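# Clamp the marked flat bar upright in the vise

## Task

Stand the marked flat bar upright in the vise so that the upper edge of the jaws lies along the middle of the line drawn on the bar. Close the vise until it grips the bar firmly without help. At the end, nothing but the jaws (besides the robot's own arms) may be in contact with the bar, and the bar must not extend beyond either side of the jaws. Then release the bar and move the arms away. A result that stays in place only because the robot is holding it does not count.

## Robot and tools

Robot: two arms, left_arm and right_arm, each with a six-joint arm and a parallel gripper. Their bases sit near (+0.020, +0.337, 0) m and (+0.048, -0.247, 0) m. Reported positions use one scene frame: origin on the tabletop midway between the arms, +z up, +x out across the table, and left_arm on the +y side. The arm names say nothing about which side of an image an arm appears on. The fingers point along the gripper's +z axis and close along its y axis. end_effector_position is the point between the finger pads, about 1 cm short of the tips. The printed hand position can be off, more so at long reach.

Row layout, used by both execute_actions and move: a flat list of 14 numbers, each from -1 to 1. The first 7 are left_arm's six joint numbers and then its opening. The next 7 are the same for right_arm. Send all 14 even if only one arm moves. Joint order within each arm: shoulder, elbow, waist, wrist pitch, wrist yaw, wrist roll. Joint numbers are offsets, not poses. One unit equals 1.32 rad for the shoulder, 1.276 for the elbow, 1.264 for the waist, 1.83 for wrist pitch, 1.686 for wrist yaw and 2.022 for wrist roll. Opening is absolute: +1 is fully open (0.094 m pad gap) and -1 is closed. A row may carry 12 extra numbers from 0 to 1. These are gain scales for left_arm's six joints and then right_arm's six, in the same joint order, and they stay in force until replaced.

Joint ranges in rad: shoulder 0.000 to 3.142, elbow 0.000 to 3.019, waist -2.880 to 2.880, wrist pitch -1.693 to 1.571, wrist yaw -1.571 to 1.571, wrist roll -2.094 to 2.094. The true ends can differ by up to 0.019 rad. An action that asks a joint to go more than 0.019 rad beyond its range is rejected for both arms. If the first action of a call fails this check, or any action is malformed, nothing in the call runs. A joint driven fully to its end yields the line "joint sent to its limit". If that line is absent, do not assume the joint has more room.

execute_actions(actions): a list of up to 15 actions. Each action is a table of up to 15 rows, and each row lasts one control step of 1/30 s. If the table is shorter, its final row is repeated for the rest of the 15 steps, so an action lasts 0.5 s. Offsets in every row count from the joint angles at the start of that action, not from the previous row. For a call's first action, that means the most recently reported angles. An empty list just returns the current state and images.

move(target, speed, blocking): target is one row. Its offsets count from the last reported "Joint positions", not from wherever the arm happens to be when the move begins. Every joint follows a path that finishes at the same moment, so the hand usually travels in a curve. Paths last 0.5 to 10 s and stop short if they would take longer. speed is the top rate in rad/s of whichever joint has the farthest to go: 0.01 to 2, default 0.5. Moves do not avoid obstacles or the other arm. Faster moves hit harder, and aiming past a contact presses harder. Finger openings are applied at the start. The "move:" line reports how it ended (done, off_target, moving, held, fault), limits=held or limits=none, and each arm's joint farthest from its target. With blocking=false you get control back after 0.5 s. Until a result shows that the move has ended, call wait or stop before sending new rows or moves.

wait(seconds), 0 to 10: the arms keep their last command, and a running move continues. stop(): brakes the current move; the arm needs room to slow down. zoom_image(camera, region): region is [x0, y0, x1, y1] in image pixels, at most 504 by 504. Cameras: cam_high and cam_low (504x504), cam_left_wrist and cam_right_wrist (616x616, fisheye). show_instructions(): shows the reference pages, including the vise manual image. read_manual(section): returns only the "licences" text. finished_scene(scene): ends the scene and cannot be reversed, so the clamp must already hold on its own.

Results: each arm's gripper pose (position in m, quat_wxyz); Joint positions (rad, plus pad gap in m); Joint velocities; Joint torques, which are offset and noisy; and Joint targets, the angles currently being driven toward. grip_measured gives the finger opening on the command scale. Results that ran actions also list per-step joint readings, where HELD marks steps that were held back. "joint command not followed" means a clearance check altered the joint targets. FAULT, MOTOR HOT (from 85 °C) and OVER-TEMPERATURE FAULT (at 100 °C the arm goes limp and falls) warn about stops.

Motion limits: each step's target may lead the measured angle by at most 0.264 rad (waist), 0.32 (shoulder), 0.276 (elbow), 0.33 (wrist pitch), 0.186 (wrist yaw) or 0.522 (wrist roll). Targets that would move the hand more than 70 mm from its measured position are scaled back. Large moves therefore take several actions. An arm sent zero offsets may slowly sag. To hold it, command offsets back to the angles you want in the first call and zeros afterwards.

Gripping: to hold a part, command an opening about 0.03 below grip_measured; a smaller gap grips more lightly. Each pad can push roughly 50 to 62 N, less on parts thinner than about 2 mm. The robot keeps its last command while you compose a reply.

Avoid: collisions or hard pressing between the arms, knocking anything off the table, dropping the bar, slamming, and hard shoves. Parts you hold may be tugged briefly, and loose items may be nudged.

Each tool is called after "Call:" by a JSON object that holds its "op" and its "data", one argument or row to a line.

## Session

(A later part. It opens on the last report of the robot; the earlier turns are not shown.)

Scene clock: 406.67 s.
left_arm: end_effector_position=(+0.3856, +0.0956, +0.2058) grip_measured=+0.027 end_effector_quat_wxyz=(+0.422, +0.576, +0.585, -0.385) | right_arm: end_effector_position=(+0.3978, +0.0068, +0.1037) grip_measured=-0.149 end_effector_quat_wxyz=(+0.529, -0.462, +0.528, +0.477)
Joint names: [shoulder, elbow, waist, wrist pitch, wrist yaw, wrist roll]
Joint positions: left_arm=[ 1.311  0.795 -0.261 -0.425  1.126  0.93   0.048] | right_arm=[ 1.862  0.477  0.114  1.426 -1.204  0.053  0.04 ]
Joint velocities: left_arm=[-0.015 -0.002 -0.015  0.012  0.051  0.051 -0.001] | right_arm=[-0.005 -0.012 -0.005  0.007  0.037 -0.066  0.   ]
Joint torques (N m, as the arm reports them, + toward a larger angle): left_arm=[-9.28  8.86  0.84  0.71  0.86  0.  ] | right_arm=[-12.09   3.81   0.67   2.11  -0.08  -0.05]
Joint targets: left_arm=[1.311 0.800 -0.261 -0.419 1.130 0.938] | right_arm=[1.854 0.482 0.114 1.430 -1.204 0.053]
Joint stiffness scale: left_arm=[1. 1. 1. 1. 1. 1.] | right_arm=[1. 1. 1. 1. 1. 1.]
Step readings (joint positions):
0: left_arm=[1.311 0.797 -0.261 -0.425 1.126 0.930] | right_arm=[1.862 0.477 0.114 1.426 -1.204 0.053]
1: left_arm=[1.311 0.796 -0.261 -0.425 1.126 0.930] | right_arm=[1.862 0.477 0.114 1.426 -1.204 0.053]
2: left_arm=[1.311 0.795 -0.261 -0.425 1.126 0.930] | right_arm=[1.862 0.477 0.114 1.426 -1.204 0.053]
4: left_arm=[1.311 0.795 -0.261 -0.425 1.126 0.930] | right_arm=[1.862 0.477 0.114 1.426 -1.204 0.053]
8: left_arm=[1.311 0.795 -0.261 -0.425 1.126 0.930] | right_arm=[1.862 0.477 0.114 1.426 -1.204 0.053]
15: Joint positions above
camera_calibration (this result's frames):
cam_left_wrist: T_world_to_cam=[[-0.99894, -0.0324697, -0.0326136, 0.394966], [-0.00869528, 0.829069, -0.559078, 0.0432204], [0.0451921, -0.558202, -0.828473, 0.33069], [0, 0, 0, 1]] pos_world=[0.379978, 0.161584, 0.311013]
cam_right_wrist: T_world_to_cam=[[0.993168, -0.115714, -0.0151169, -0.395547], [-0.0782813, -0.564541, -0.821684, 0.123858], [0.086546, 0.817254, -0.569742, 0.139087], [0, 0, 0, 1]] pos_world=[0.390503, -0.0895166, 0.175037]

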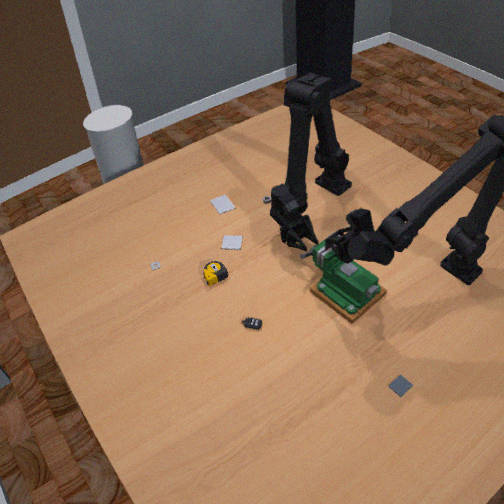

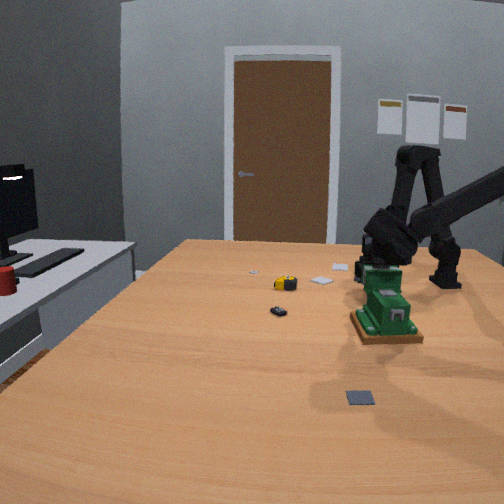

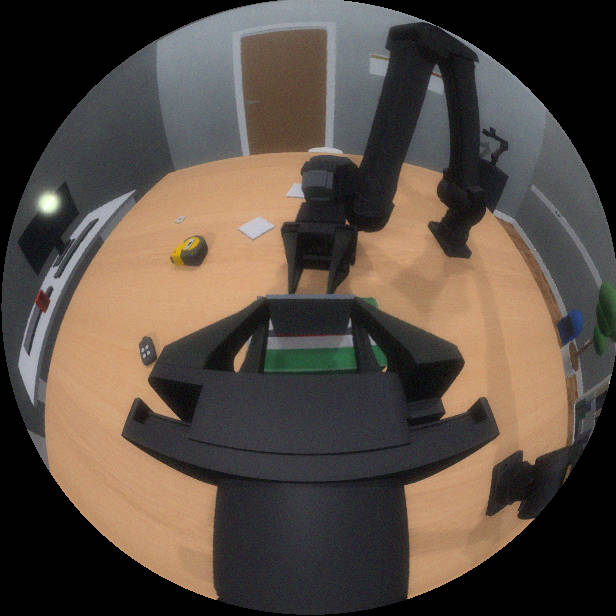

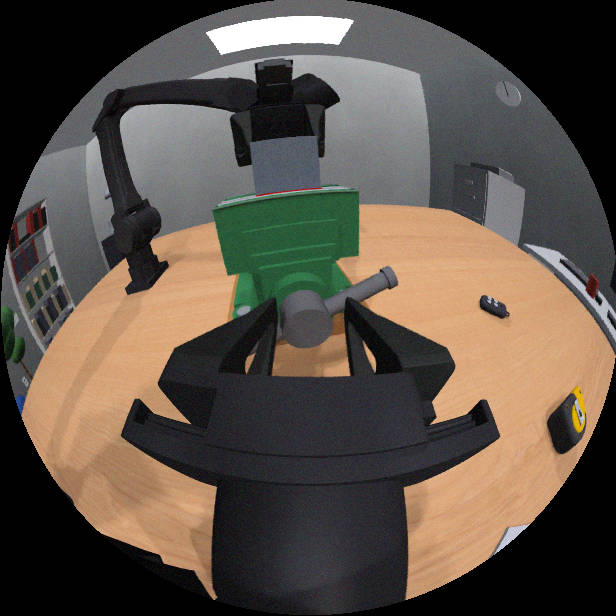

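Call:
{"op": "execute_actions", "data": {
  "actions": [
    [[0,0.025,0,0.003,0.002,0.002,-0.01, 0.005,0.004,0,0.002,0,-0.012,-0.149],[0,0.025,0,0.003,0.002,0.002,-0.01, 0.011,0.004,0,0.002,0,-0.03,-0.149],[0,0.025,0,0.003,0.002,0.002,-0.01, 0.017,0.004,0,0.002,0,-0.052,-0.149],[0,0.025,0,0.003,0.002,0.002,-0.01, 0.022,0.004,0,0.002,0,-0.077,-0.149],[0,0.025,0,0.003,0.002,0.002,-0.01, 0.027,0.004,0,0.002,0,-0.102,-0.149],[0,0.025,0,0.003,0.002,0.002,-0.01, 0.032,0.004,0,0.002,0,-0.127,-0.149],[0,0.025,0,0.003,0.002,0.002,-0.01, 0.037,0.004,0,0.002,0,-0.152,-0.149],[0,0.025,0,0.003,0.002,0.002,-0.01, 0.042,0.004,0,0.002,0,-0.177,-0.149],[0,0.025,0,0.003,0.002,0.002,-0.01, 0.046,0.004,0,0.002,0,-0.202,-0.149],[0,0.025,0,0.003,0.002,0.002,-0.01, 0.05,0.004,0,0.002,0,-0.227,-0.149],[0,0.025,0,0.003,0.002,0.002,-0.01, 0.0525,0.004,0,0.002,0,-0.252,-0.149],[0,0.025,0,0.003,0.002,0.002,-0.01, 0.0538,0.004,0,0.002,0,-0.277,-0.149],[0,0.025,0,0.003,0.002,0.002,-0.01, 0.0538,0.004,0,0.002,0,-0.302,-0.149],[0,0.025,0,0.003,0.002,0.002,-0.01, 0.0538,0.004,0,0.002,0,-0.327,-0.149],[0,0.025,0,0.003,0.002,0.002,-0.01, 0.0538,0.004,0,0.002,0,-0.352,-0.149]],
    [[0,0.025,0,0.003,0.002,0.002,-0.01, 0.012,0.004,0,0.002,0,-0.08,-0.149],[0,0.025,0,0.003,0.002,0.002,-0.01, 0.012,0.004,0,0.002,0,-0.105,-0.149],[0,0.025,0,0.003,0.002,0.002,-0.01, 0.012,0.004,0,0.002,0,-0.13,-0.149],[0,0.025,0,0.003,0.002,0.002,-0.01, 0.012,0.004,0,0.002,0,-0.155,-0.149],[0,0.025,0,0.003,0.002,0.002,-0.01, 0.012,0.004,0,0.002,0,-0.18,-0.149],[0,0.025,0,0.003,0.002,0.002,-0.01, 0.012,0.004,0,0.002,0,-0.205,-0.149],[0,0.025,0,0.003,0.002,0.002,-0.01, 0.012,0.004,0,0.002,0,-0.23,-0.149],[0,0.025,0,0.003,0.002,0.002,-0.01, 0.012,0.004,0,0.002,0,-0.255,-0.149],[0,0.025,0,0.003,0.002,0.002,-0.01, 0.012,0.004,0,0.002,0,-0.28,-0.149],[0,0.025,0,0.003,0.002,0.002,-0.01, 0.012,0.004,0,0.002,0,-0.305,-0.149],[0,0.025,0,0.003,0.002,0.002,-0.01, 0.012,0.004,0,0.002,0,-0.33,-0.149],[0,0.025,0,0.003,0.002,0.002,-0.01, 0.012,0.004,0,0.002,0,-0.35,-0.149],[0,0.025,0,0.003,0.002,0.002,-0.01, 0.012,0.004,0,0.002,0,-0.36,-0.149],[0,0.025,0,0.003,0.002,0.002,-0.01, 0.012,0.004,0,0.002,0,-0.365,-0.149],[0,0.025,0,0.003,0.002,0.002,-0.01, 0.012,0.004,0,0.002,0,-0.365,-0.149]]
  ]
}}

Scene clock: 413.03 s.
left_arm: end_effector_position=(+0.3856, +0.0956, +0.2058) grip_measured=+0.027 end_effector_quat_wxyz=(+0.422, +0.576, +0.585, -0.385) | right_arm: end_effector_position=(+0.3965, +0.0060, +0.0863) grip_measured=-0.149 end_effector_quat_wxyz=(+0.692, -0.670, +0.227, +0.145)
Joint names: [shoulder, elbow, waist, wrist pitch, wrist yaw, wrist roll]
Joint positions: left_arm=[ 1.311  0.795 -0.261 -0.425  1.126  0.93   0.048] | right_arm=[ 1.908  0.477  0.112  1.427 -1.204 -1.043  0.04 ]
Joint velocities: left_arm=[ 0.005 -0.017 -0.005  0.017 -0.007  0.007 -0.001] | right_arm=[ 0.005 -0.012 -0.005  0.012  0.007 -0.755 -0.001]
Joint torques (N m, as the arm reports them, + toward a larger angle): left_arm=[-9.79 10.88  0.29  0.86  0.85 -0.05] | right_arm=[-10.06   3.28   0.32   2.03  -0.11  -0.1 ]
Joint targets: left_arm=[1.311 0.826 -0.261 -0.419 1.130 0.934] | right_arm=[1.924 0.482 0.113 1.430 -1.204 -1.177]
Joint stiffness scale: left_arm=[1. 1. 1. 1. 1. 1.] | right_arm=[1. 1. 1. 1. 1. 1.]
Step readings (joint positions; steps 1 to 15: 1st action; 16 to 30: 2nd action):
0: left_arm=[1.311 0.795 -0.261 -0.425 1.126 0.930] | right_arm=[1.862 0.477 0.114 1.426 -1.204 0.053]
1: left_arm=[1.311 0.795 -0.261 -0.425 1.126 0.930] | right_arm=[1.862 0.477 0.114 1.426 -1.204 0.052]
2: left_arm=[1.311 0.795 -0.261 -0.425 1.126 0.930] | right_arm=[1.862 0.477 0.114 1.426 -1.204 0.045]
4: left_arm=[1.311 0.795 -0.261 -0.425 1.126 0.930] | right_arm=[1.862 0.477 0.114 1.426 -1.204 0.009]
8: left_arm=[1.311 0.795 -0.261 -0.425 1.126 0.930] | right_arm=[1.873 0.477 0.114 1.426 -1.204 -0.124]
15: left_arm=[1.311 0.795 -0.261 -0.425 1.126 0.930] | right_arm=[1.908 0.477 0.112 1.427 -1.204 -0.438]
16: left_arm=[1.311 0.795 -0.261 -0.425 1.126 0.930] | right_arm=[1.908 0.477 0.112 1.427 -1.204 -0.470]
17: left_arm=[1.311 0.795 -0.261 -0.425 1.126 0.930] | right_arm=[1.908 0.477 0.112 1.427 -1.204 -0.501]
19: left_arm=[1.311 0.795 -0.261 -0.425 1.126 0.930] | right_arm=[1.908 0.477 0.112 1.427 -1.204 -0.572]
23: left_arm=[1.311 0.795 -0.261 -0.425 1.126 0.930] | right_arm=[1.908 0.477 0.112 1.427 -1.204 -0.744]
30: Joint positions above
camera_calibration (this result's frames):
cam_left_wrist: T_world_to_cam=[[-0.99894, -0.0324697, -0.0326136, 0.394966], [-0.00869528, 0.829069, -0.559078, 0.0432204], [0.0451921, -0.558202, -0.828473, 0.33069], [0, 0, 0, 1]] pos_world=[0.379978, 0.161584, 0.311013]
cam_right_wrist: T_world_to_cam=[[0.50469, -0.0569094, 0.861423, -0.276936], [0.626469, -0.662407, -0.410797, -0.205325], [0.59399, 0.74698, -0.298658, -0.0942516], [0, 0, 0, 1]] pos_world=[0.324381, -0.0813651, 0.126063]

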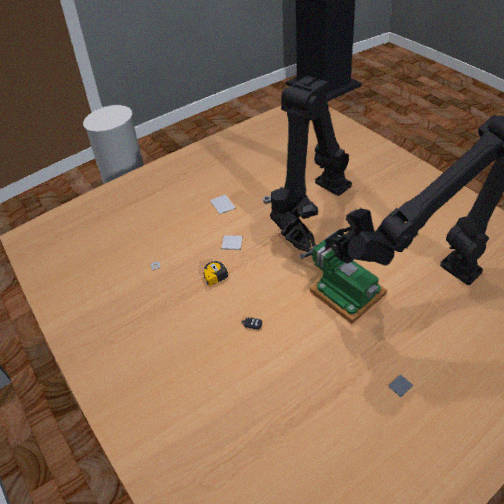

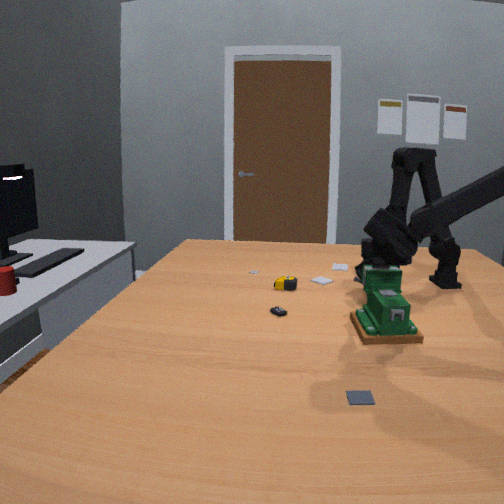

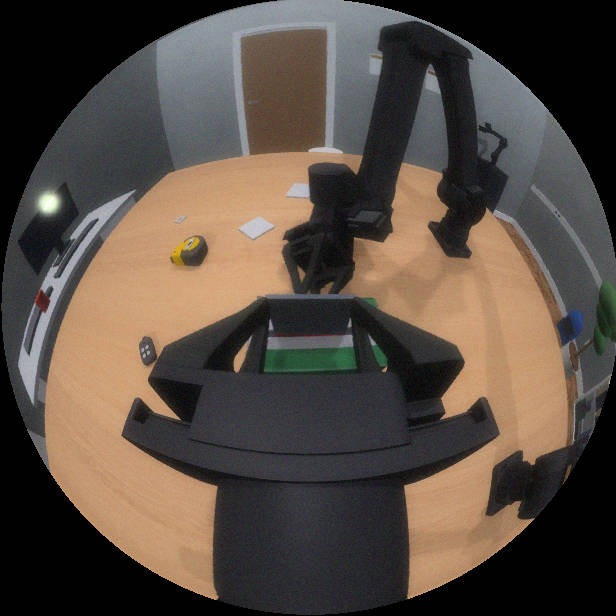

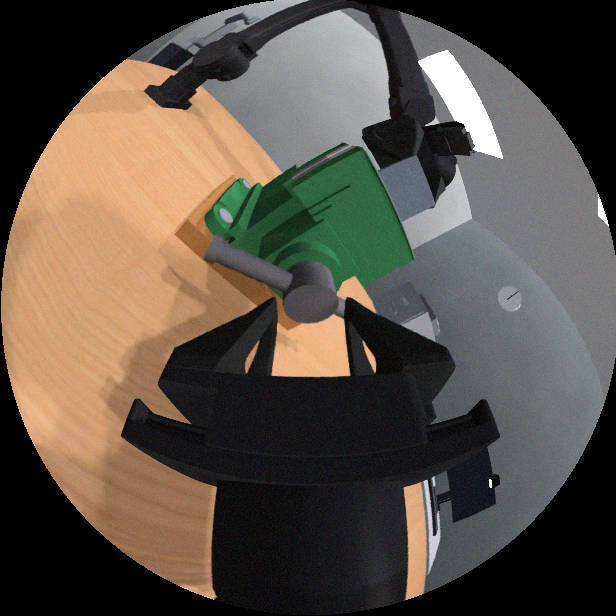

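Call:
{"op": "execute_actions", "data": {
  "actions": [
    [[0,0.025,0,0.003,0.002,0.002,-0.01, 0.012,0.004,0,0.002,0,-0.08,-0.149],[0,0.025,0,0.003,0.002,0.002,-0.01, 0.012,0.004,0,0.002,0,-0.1,-0.149],[0,0.025,0,0.003,0.002,0.002,-0.01, 0.012,0.004,0,0.002,0,-0.12,-0.149],[0,0.025,0,0.003,0.002,0.002,-0.01, 0.012,0.004,0,0.002,0,-0.14,-0.149],[0,0.025,0,0.003,0.002,0.002,-0.01, 0.012,0.004,0,0.002,0,-0.155,-0.149],[0,0.025,0,0.003,0.002,0.002,-0.01, 0.012,0.004,0,0.002,0,-0.165,-0.149]],
    [[0,0.025,0,0.003,0.002,0.002,-0.01, 0.012,0.004,0.009,0.002,0.004,-0.008,-0.149],[0,0.025,0,0.003,0.002,0.002,-0.01, 0.012,0.004,0.012,0.002,0.007,-0.008,-0.149],[0,0.025,0,0.003,0.002,0.002,-0.01, 0.012,0.004,0.016,0.002,0.011,-0.008,-0.149],[0,0.025,0,0.003,0.002,0.002,-0.01, 0.012,0.004,0.02,0.002,0.015,-0.008,-0.149],[0,0.025,0,0.003,0.002,0.002,-0.01, 0.012,0.004,0.024,0.002,0.019,-0.008,-0.149],[0,0.025,0,0.003,0.002,0.002,-0.01, 0.012,0.004,0.028,0.002,0.023,-0.008,-0.149],[0,0.025,0,0.003,0.002,0.002,-0.01, 0.012,0.004,0.032,0.002,0.027,-0.008,-0.149],[0,0.025,0,0.003,0.002,0.002,-0.01, 0.012,0.004,0.036,0.002,0.031,-0.008,-0.149],[0,0.025,0,0.003,0.002,0.002,-0.01, 0.012,0.004,0.04,0.002,0.035,-0.008,-0.149],[0,0.025,0,0.003,0.002,0.002,-0.01, 0.012,0.004,0.044,0.002,0.0385,-0.008,-0.149],[0,0.025,0,0.003,0.002,0.002,-0.01, 0.012,0.004,0.0475,0.002,0.0415,-0.008,-0.149],[0,0.025,0,0.003,0.002,0.002,-0.01, 0.012,0.004,0.0506,0.002,0.0439,-0.008,-0.149]]
  ]
}}

Call:
{"op": "wait", "data": {
  "seconds": 0.3
}}

Scene clock: 418.03 s.
left_arm: end_effector_position=(+0.3856, +0.0956, +0.2058) grip_measured=+0.027 end_effector_quat_wxyz=(+0.422, +0.576, +0.585, -0.385) | right_arm: end_effector_position=(+0.3939, +0.0240, +0.0862) grip_measured=-0.149 end_effector_quat_wxyz=(+0.706, -0.696, +0.127, +0.032)
Joint names: [shoulder, elbow, waist, wrist pitch, wrist yaw, wrist roll]
Joint positions: left_arm=[ 1.311  0.795 -0.261 -0.425  1.126  0.93   0.048] | right_arm=[ 1.908  0.477  0.169  1.427 -1.133 -1.349  0.04 ]
Joint velocities: left_arm=[ 0.005 -0.012 -0.005  0.007 -0.007 -0.037 -0.   ] | right_arm=[-0.015 -0.007  0.044 -0.002 -0.007 -0.037 -0.   ]
Joint torques (N m, as the arm reports them, + toward a larger angle): left_arm=[-9.27 10.75  0.49  0.7   0.86 -0.03] | right_arm=[-10.22   3.22   0.59   2.08   0.01  -0.1 ]
Joint targets: left_arm=[1.311 0.826 -0.261 -0.419 1.130 0.934] | right_arm=[1.924 0.482 0.176 1.430 -1.131 -1.364]
Joint stiffness scale: left_arm=[1. 1. 1. 1. 1. 1.] | right_arm=[1. 1. 1. 1. 1. 1.]
Step readings (joint positions; steps 1 to 15: 1st action; 16 to 30: 2nd action):
0: left_arm=[1.311 0.795 -0.261 -0.425 1.126 0.930] | right_arm=[1.908 0.477 0.112 1.427 -1.204 -1.160]
1: left_arm=[1.311 0.795 -0.261 -0.425 1.126 0.930] | right_arm=[1.908 0.477 0.112 1.427 -1.204 -1.165]
2: left_arm=[1.311 0.795 -0.261 -0.425 1.126 0.930] | right_arm=[1.908 0.477 0.112 1.427 -1.204 -1.176]
4: left_arm=[1.311 0.795 -0.261 -0.425 1.126 0.930] | right_arm=[1.908 0.477 0.112 1.427 -1.204 -1.214]
8: left_arm=[1.311 0.795 -0.261 -0.425 1.126 0.930] | right_arm=[1.908 0.477 0.112 1.427 -1.204 -1.298]
15: left_arm=[1.311 0.795 -0.261 -0.425 1.126 0.930] | right_arm=[1.908 0.477 0.112 1.427 -1.204 -1.348]
16: left_arm=[1.311 0.795 -0.261 -0.425 1.126 0.930] | right_arm=[1.908 0.477 0.112 1.427 -1.203 -1.349]
17: left_arm=[1.311 0.795 -0.261 -0.425 1.126 0.930] | right_arm=[1.908 0.477 0.113 1.427 -1.199 -1.349]
19: left_arm=[1.311 0.795 -0.261 -0.425 1.126 0.930] | right_arm=[1.908 0.477 0.116 1.427 -1.187 -1.349]
23: left_arm=[1.311 0.795 -0.261 -0.425 1.126 0.930] | right_arm=[1.908 0.477 0.136 1.427 -1.160 -1.349]
30: Joint positions above
camera_calibration (this result's frames):
cam_left_wrist: T_world_to_cam=[[-0.99894, -0.0324697, -0.0326136, 0.394966], [-0.00869528, 0.829069, -0.559078, 0.0432204], [0.0451921, -0.558202, -0.828473, 0.33069], [0, 0, 0, 1]] pos_world=[0.379978, 0.161584, 0.311013]
cam_right_wrist: T_world_to_cam=[[0.223631, -0.0258495, 0.974331, -0.174338], [0.707175, -0.683624, -0.180449, -0.242991], [0.67074, 0.729377, -0.134599, -0.150105], [0, 0, 0, 1]] pos_world=[0.311506, -0.0611378, 0.105811]

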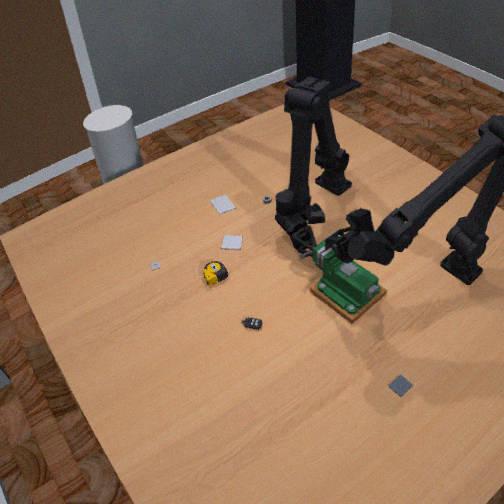

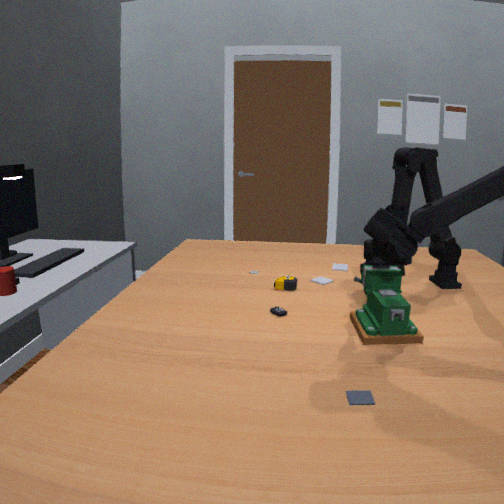

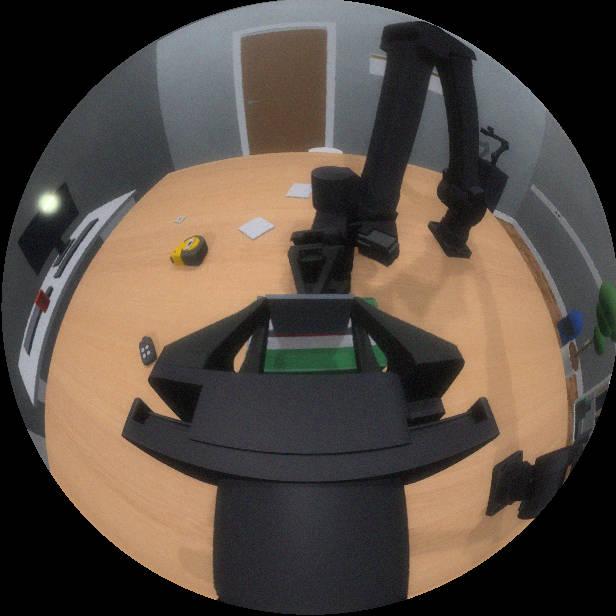

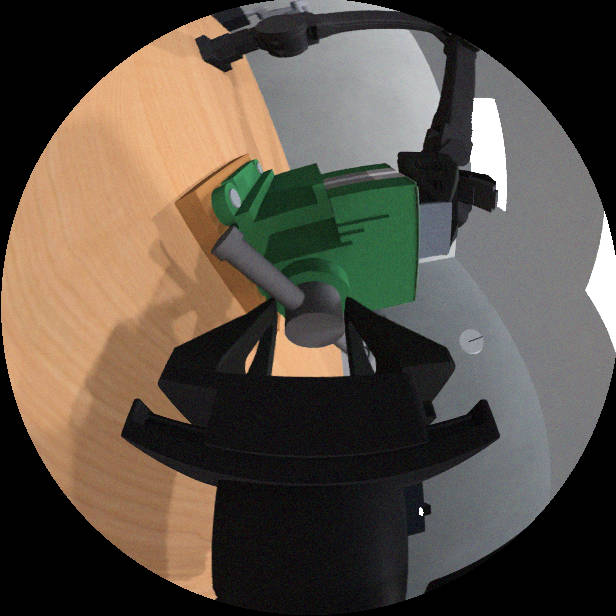

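Scene clock: 418.33 s.
left_arm: end_effector_position=(+0.3856, +0.0956, +0.2058) grip_measured=+0.027 end_effector_quat_wxyz=(+0.422, +0.576, +0.585, -0.385) | right_arm: end_effector_position=(+0.3938, +0.0242, +0.0862) grip_measured=-0.149 end_effector_quat_wxyz=(+0.706, -0.696, +0.127, +0.032)
Joint names: [shoulder, elbow, waist, wrist pitch, wrist yaw, wrist roll]
Joint positions: left_arm=[ 1.311  0.795 -0.261 -0.425  1.126  0.93   0.048] | right_arm=[ 1.908  0.477  0.169  1.427 -1.133 -1.349  0.04 ]
Joint velocities: left_arm=[-0.005 -0.012 -0.005  0.012 -0.037 -0.051 -0.001] | right_arm=[-0.005  0.012 -0.005  0.002 -0.037 -0.051 -0.   ]
Joint torques (N m, as the arm reports them, + toward a larger angle): left_arm=[-10.11  10.66  -0.39   0.82   0.94  -0.03] | right_arm=[-10.38   3.3    1.4    2.08  -0.01  -0.1 ]
Joint targets: left_arm=[1.311 0.826 -0.261 -0.419 1.130 0.934] | right_arm=[1.924 0.482 0.176 1.430 -1.131 -1.364]
Joint stiffness scale: left_arm=[1. 1. 1. 1. 1. 1.] | right_arm=[1. 1. 1. 1. 1. 1.]
wait: 0.30 s; at rest by 0.17 s
camera_calibration (this result's frames):
cam_left_wrist: T_world_to_cam=[[-0.99894, -0.0324697, -0.0326136, 0.394966], [-0.00869528, 0.829069, -0.559078, 0.0432204], [0.0451921, -0.558202, -0.828473, 0.33069], [0, 0, 0, 1]] pos_world=[0.379978, 0.161584, 0.311013]
cam_right_wrist: T_world_to_cam=[[0.22364, -0.0257625, 0.974331, -0.174305], [0.707436, -0.683354, -0.180448, -0.242826], [0.670462, 0.729632, -0.1346, -0.150093], [0, 0, 0, 1]] pos_world=[0.311397, -0.0609138, 0.105811]

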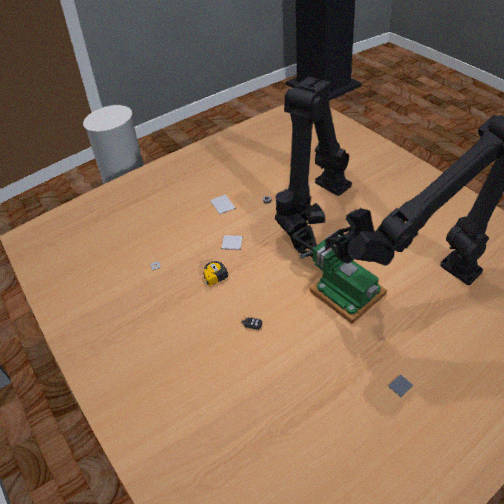

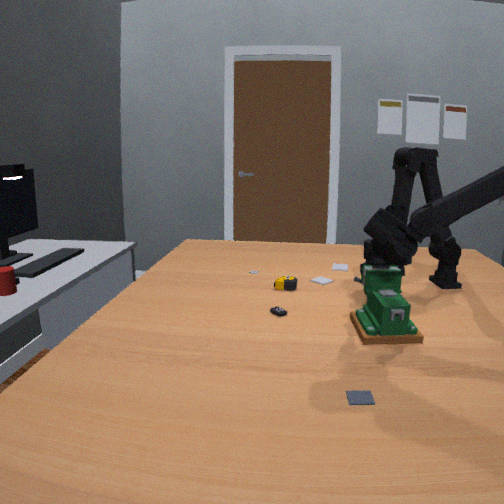

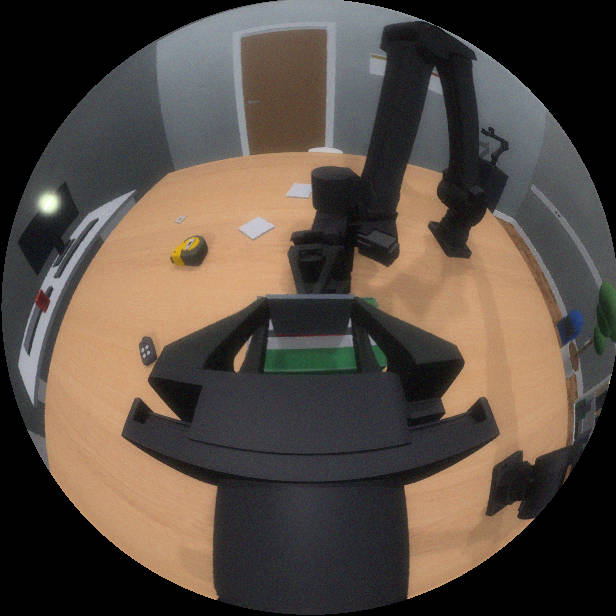

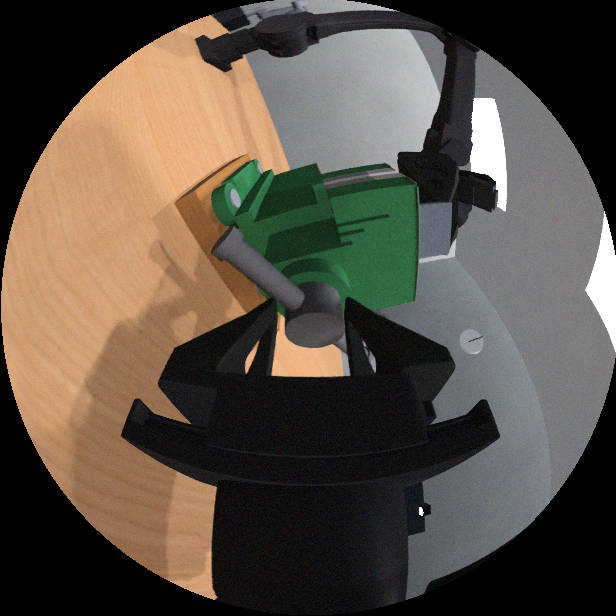

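Call:
{"op": "execute_actions", "data": {
  "actions": [
    [[0,0.025,0,0.003,0.002,0.002,-0.01, 0.012,0.004,0.004,0.002,0.001,0.01,-0.149],[0,0.025,0,0.003,0.002,0.002,-0.01, 0.012,0.004,0.004,0.002,0.001,0.025,-0.149],[0,0.025,0,0.003,0.002,0.002,-0.01, 0.012,0.004,0.004,0.002,0.001,0.04,-0.149],[0,0.025,0,0.003,0.002,0.002,-0.01, 0.012,0.004,0.004,0.002,0.001,0.055,-0.149],[0,0.025,0,0.003,0.002,0.002,-0.01, 0.012,0.004,0.004,0.002,0.001,0.07,-0.149],[0,0.025,0,0.003,0.002,0.002,-0.01, 0.012,0.004,0.004,0.002,0.001,0.085,-0.149],[0,0.025,0,0.003,0.002,0.002,-0.01, 0.012,0.004,0.004,0.002,0.001,0.1,-0.149],[0,0.025,0,0.003,0.002,0.002,-0.01, 0.012,0.004,0.004,0.002,0.001,0.115,-0.149],[0,0.025,0,0.003,0.002,0.002,-0.01, 0.012,0.004,0.004,0.002,0.001,0.13,-0.149],[0,0.025,0,0.003,0.002,0.002,-0.01, 0.012,0.004,0.004,0.002,0.001,0.145,-0.149],[0,0.025,0,0.003,0.002,0.002,-0.01, 0.012,0.004,0.004,0.002,0.001,0.16,-0.149],[0,0.025,0,0.003,0.002,0.002,-0.01, 0.012,0.004,0.004,0.002,0.001,0.178,-0.149],[0,0.025,0,0.003,0.002,0.002,-0.01, 0.012,0.004,0.004,0.002,0.001,0.198,-0.149],[0,0.025,0,0.003,0.002,0.002,-0.01, 0.012,0.004,0.004,0.002,0.001,0.218,-0.149],[0,0.025,0,0.003,0.002,0.002,-0.01, 0.012,0.004,0.004,0.002,0.001,0.238,-0.149]],
    [[0,0.025,0,0.003,0.002,0.002,-0.01, 0.012,0.004,0.004,0.002,0.001,0.11,-0.149],[0,0.025,0,0.003,0.002,0.002,-0.01, 0.012,0.004,0.004,0.002,0.001,0.13,-0.149],[0,0.025,0,0.003,0.002,0.002,-0.01, 0.012,0.004,0.004,0.002,0.001,0.15,-0.149],[0,0.025,0,0.003,0.002,0.002,-0.01, 0.012,0.004,0.004,0.002,0.001,0.17,-0.149],[0,0.025,0,0.003,0.002,0.002,-0.01, 0.012,0.004,0.004,0.002,0.001,0.19,-0.149],[0,0.025,0,0.003,0.002,0.002,-0.01, 0.012,0.004,0.004,0.002,0.001,0.21,-0.149],[0,0.025,0,0.003,0.002,0.002,-0.01, 0.012,0.004,0.004,0.002,0.001,0.23,-0.149],[0,0.025,0,0.003,0.002,0.002,-0.01, 0.012,0.004,0.004,0.002,0.001,0.25,-0.149],[0,0.025,0,0.003,0.002,0.002,-0.01, 0.012,0.004,0.004,0.002,0.001,0.27,-0.149],[0,0.025,0,0.003,0.002,0.002,-0.01, 0.012,0.004,0.004,0.002,0.001,0.29,-0.149],[0,0.025,0,0.003,0.002,0.002,-0.01, 0.012,0.004,0.004,0.002,0.001,0.31,-0.149],[0,0.025,0,0.003,0.002,0.002,-0.01, 0.012,0.004,0.004,0.002,0.001,0.33,-0.149],[0,0.025,0,0.003,0.002,0.002,-0.01, 0.012,0.004,0.004,0.002,0.001,0.35,-0.149],[0,0.025,0,0.003,0.002,0.002,-0.01, 0.012,0.004,0.004,0.002,0.001,0.37,-0.149],[0,0.025,0,0.003,0.002,0.002,-0.01, 0.012,0.004,0.004,0.002,0.001,0.39,-0.149]],
    [[0,0.025,0,0.003,0.002,0.002,-0.01, 0.012,0.004,0.004,0.002,0.001,0.12,-0.149],[0,0.025,0,0.003,0.002,0.002,-0.01, 0.012,0.004,0.004,0.002,0.001,0.14,-0.149],[0,0.025,0,0.003,0.002,0.002,-0.01, 0.012,0.004,0.004,0.002,0.001,0.16,-0.149],[0,0.025,0,0.003,0.002,0.002,-0.01, 0.012,0.004,0.004,0.002,0.001,0.18,-0.149],[0,0.025,0,0.003,0.002,0.002,-0.01, 0.012,0.004,0.004,0.002,0.001,0.2,-0.149],[0,0.025,0,0.003,0.002,0.002,-0.01, 0.012,0.004,0.004,0.002,0.001,0.22,-0.149],[0,0.025,0,0.003,0.002,0.002,-0.01, 0.012,0.004,0.004,0.002,0.001,0.24,-0.149],[0,0.025,0,0.003,0.002,0.002,-0.01, 0.012,0.004,0.004,0.002,0.001,0.26,-0.149],[0,0.025,0,0.003,0.002,0.002,-0.01, 0.012,0.004,0.004,0.002,0.001,0.28,-0.149],[0,0.025,0,0.003,0.002,0.002,-0.01, 0.012,0.004,0.004,0.002,0.001,0.3,-0.149],[0,0.025,0,0.003,0.002,0.002,-0.01, 0.012,0.004,0.004,0.002,0.001,0.315,-0.149],[0,0.025,0,0.003,0.002,0.002,-0.01, 0.012,0.004,0.004,0.002,0.001,0.325,-0.149],[0,0.025,0,0.003,0.002,0.002,-0.01, 0.012,0.004,0.004,0.002,0.001,0.33,-0.149],[0,0.025,0,0.003,0.002,0.002,-0.01, 0.012,0.004,0.004,0.002,0.001,0.33,-0.149],[0,0.025,0,0.003,0.002,0.002,-0.01, 0.012,0.004,0.004,0.002,0.001,0.33,-0.149]]
  ]
}}

Call:
{"op": "wait", "data": {
  "seconds": 0.5
}}

Scene clock: 428.37 s.
left_arm: end_effector_position=(+0.3856, +0.0956, +0.2058) grip_measured=+0.027 end_effector_quat_wxyz=(+0.422, +0.576, +0.585, -0.385) | right_arm: end_effector_position=(+0.3946, +0.0231, +0.0862) grip_measured=-0.149 end_effector_quat_wxyz=(+0.512, -0.440, +0.554, +0.487)
Joint names: [shoulder, elbow, waist, wrist pitch, wrist yaw, wrist roll]
Joint positions: left_arm=[ 1.311  0.795 -0.261 -0.425  1.126  0.93   0.048] | right_arm=[ 1.909  0.477  0.166  1.428 -1.133  0.086  0.04 ]
Joint velocities: left_arm=[-0.005 -0.012  0.005  0.017  0.022  0.066  0.001] | right_arm=[-0.005 -0.002  0.005 -0.012  0.037  0.549  0.001]
Joint torques (N m, as the arm reports them, + toward a larger angle): left_arm=[-8.59 10.66 -0.27  0.75  0.87 -0.02] | right_arm=[-10.31   3.39   1.22   2.16  -0.04   0.34]
Joint targets: left_arm=[1.311 0.826 -0.261 -0.419 1.130 0.934] | right_arm=[1.925 0.482 0.172 1.431 -1.131 0.202]
Joint stiffness scale: left_arm=[1. 1. 1. 1. 1. 1.] | right_arm=[1. 1. 1. 1. 1. 1.]
Step readings (joint positions; steps 1 to 15: 1st action; 16 to 30: 2nd action; 31 to 45: 3rd action):
0: left_arm=[1.311 0.795 -0.261 -0.425 1.126 0.930] | right_arm=[1.908 0.477 0.169 1.427 -1.133 -1.349]
1: left_arm=[1.311 0.795 -0.261 -0.425 1.126 0.930] | right_arm=[1.908 0.477 0.169 1.427 -1.133 -1.348]
2: left_arm=[1.311 0.795 -0.261 -0.425 1.126 0.930] | right_arm=[1.908 0.477 0.169 1.427 -1.133 -1.342]
4: left_arm=[1.311 0.795 -0.261 -0.425 1.126 0.930] | right_arm=[1.908 0.477 0.169 1.427 -1.133 -1.318]
8: left_arm=[1.311 0.795 -0.261 -0.425 1.126 0.930] | right_arm=[1.908 0.477 0.169 1.427 -1.133 -1.234]
15: left_arm=[1.311 0.795 -0.261 -0.425 1.126 0.930] | right_arm=[1.909 0.477 0.169 1.427 -1.131 -1.040]
16: left_arm=[1.311 0.795 -0.261 -0.425 1.126 0.930] | right_arm=[1.909 0.477 0.169 1.427 -1.131 -1.005]
17: left_arm=[1.311 0.795 -0.261 -0.425 1.126 0.930] | right_arm=[1.909 0.477 0.169 1.427 -1.131 -0.969]
19: left_arm=[1.311 0.795 -0.261 -0.425 1.126 0.930] | right_arm=[1.909 0.477 0.169 1.427 -1.131 -0.894]
23: left_arm=[1.311 0.795 -0.261 -0.425 1.126 0.930] | right_arm=[1.909 0.477 0.168 1.427 -1.132 -0.742]
30: left_arm=[1.311 0.795 -0.261 -0.425 1.126 0.930] | right_arm=[1.909 0.477 0.167 1.427 -1.132 -0.465]
31: left_arm=[1.311 0.795 -0.261 -0.425 1.126 0.930] | right_arm=[1.909 0.477 0.167 1.428 -1.133 -0.426]
32: left_arm=[1.311 0.795 -0.261 -0.425 1.126 0.930] | right_arm=[1.909 0.477 0.167 1.428 -1.133 -0.387]
34: left_arm=[1.311 0.795 -0.261 -0.425 1.126 0.930] | right_arm=[1.909 0.477 0.166 1.428 -1.133 -0.309]
38: left_arm=[1.311 0.795 -0.261 -0.425 1.126 0.930] | right_arm=[1.909 0.477 0.166 1.428 -1.133 -0.148]
45: Joint positions above
camera_calibration (this result's frames):
cam_left_wrist: T_world_to_cam=[[-0.99894, -0.0324697, -0.0326136, 0.394966], [-0.00869528, 0.829069, -0.559078, 0.0432204], [0.0451921, -0.558202, -0.828473, 0.33069], [0, 0, 0, 1]] pos_world=[0.379978, 0.161584, 0.311013]
cam_right_wrist: T_world_to_cam=[[0.986807, -0.134742, -0.0897628, -0.381399], [-0.151136, -0.567823, -0.809157, 0.146138], [0.0580582, 0.812047, -0.580696, 0.128312], [0, 0, 0, 1]] pos_world=[0.391004, -0.0726058, 0.158523]

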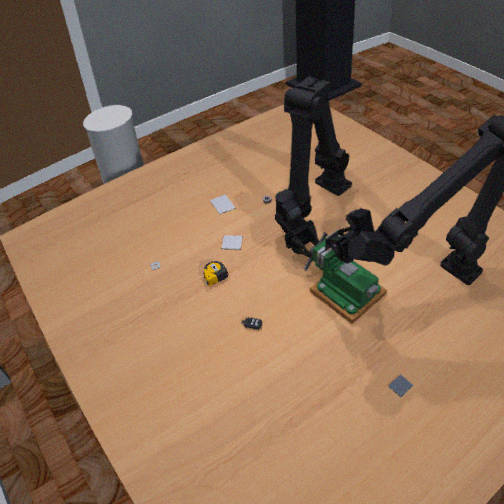

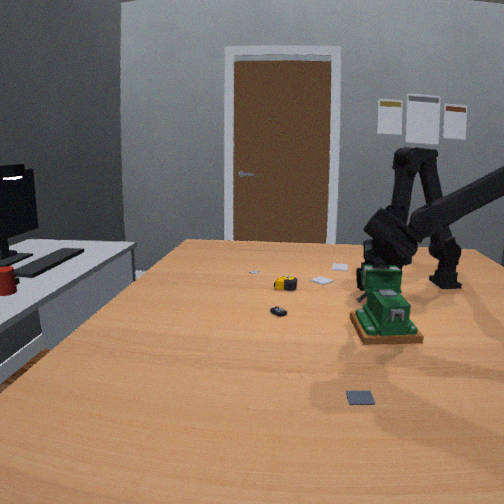

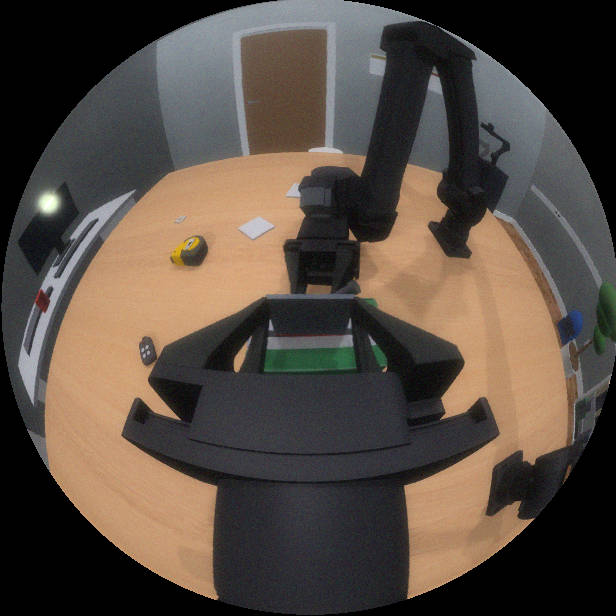

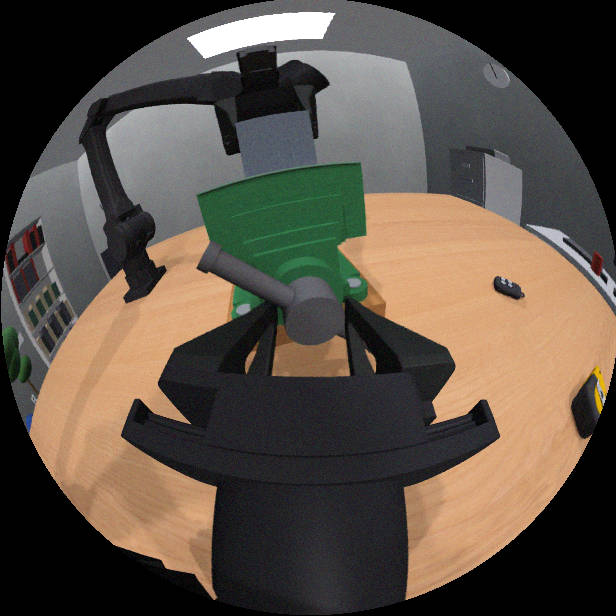

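Scene clock: 428.87 s.
left_arm: end_effector_position=(+0.3856, +0.0956, +0.2058) grip_measured=+0.027 end_effector_quat_wxyz=(+0.422, +0.576, +0.585, -0.385) | right_arm: end_effector_position=(+0.3947, +0.0231, +0.0862) grip_measured=-0.149 end_effector_quat_wxyz=(+0.492, -0.418, +0.571, +0.507)
Joint names: [shoulder, elbow, waist, wrist pitch, wrist yaw, wrist roll]
Joint positions: left_arm=[ 1.311  0.795 -0.261 -0.425  1.126  0.93   0.048] | right_arm=[ 1.909  0.477  0.166  1.428 -1.132  0.166  0.04 ]
Joint velocities: left_arm=[ 0.005 -0.022  0.005 -0.002 -0.066  0.007 -0.001] | right_arm=[-0.005 -0.007 -0.005 -0.017 -0.051 -0.051  0.001]
Joint torques (N m, as the arm reports them, + toward a larger angle): left_arm=[-9.39 10.84  0.35  0.92  0.84 -0.07] | right_arm=[-10.32   3.4    1.17   2.17  -0.03   0.3 ]
Joint targets: left_arm=[1.311 0.826 -0.261 -0.419 1.130 0.934] | right_arm=[1.925 0.482 0.172 1.431 -1.130 0.202]
Joint stiffness scale: left_arm=[1. 1. 1. 1. 1. 1.] | right_arm=[1. 1. 1. 1. 1. 1.]
wait: 0.50 s; no rest
camera_calibration (this result's frames):
cam_left_wrist: T_world_to_cam=[[-0.99894, -0.0324697, -0.0326136, 0.394966], [-0.00869528, 0.829069, -0.559078, 0.0432204], [0.0451921, -0.558202, -0.828473, 0.33069], [0, 0, 0, 1]] pos_world=[0.379978, 0.161584, 0.311013]
cam_right_wrist: T_world_to_cam=[[0.976459, -0.133821, -0.169175, -0.370558], [-0.215334, -0.558837, -0.800832, 0.170555], [0.0126269, 0.818409, -0.574497, 0.145565], [0, 0, 0, 1]] pos_world=[0.396723, -0.073408, 0.157524]

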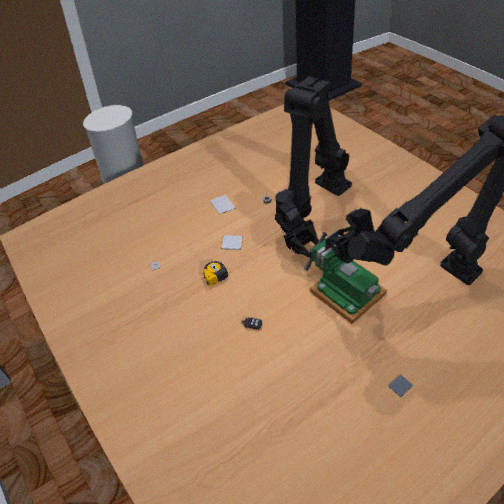

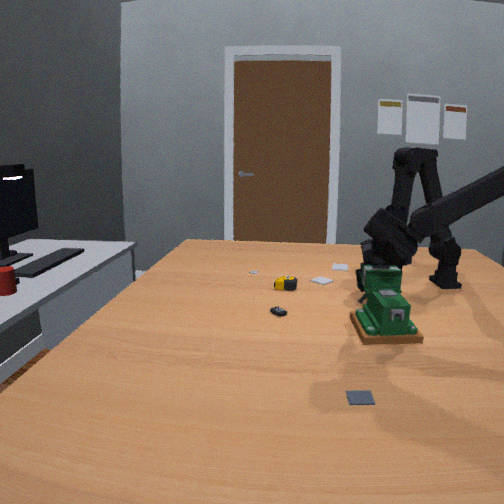

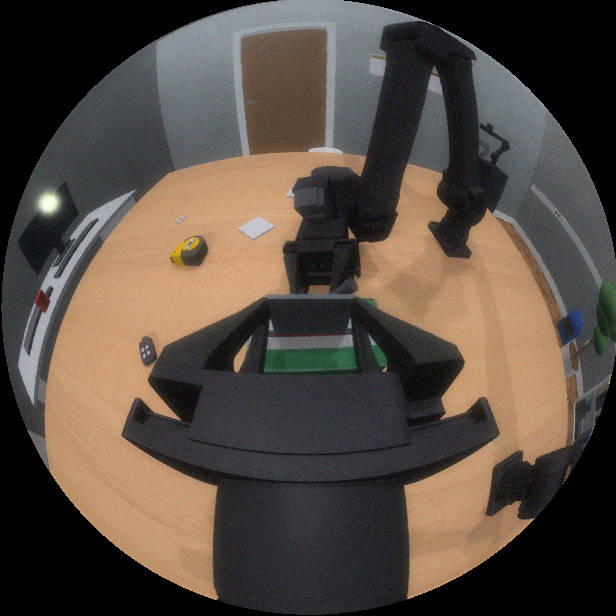

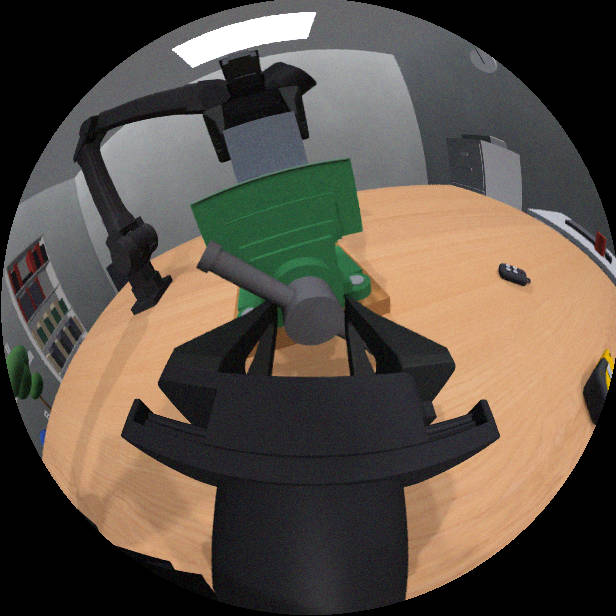

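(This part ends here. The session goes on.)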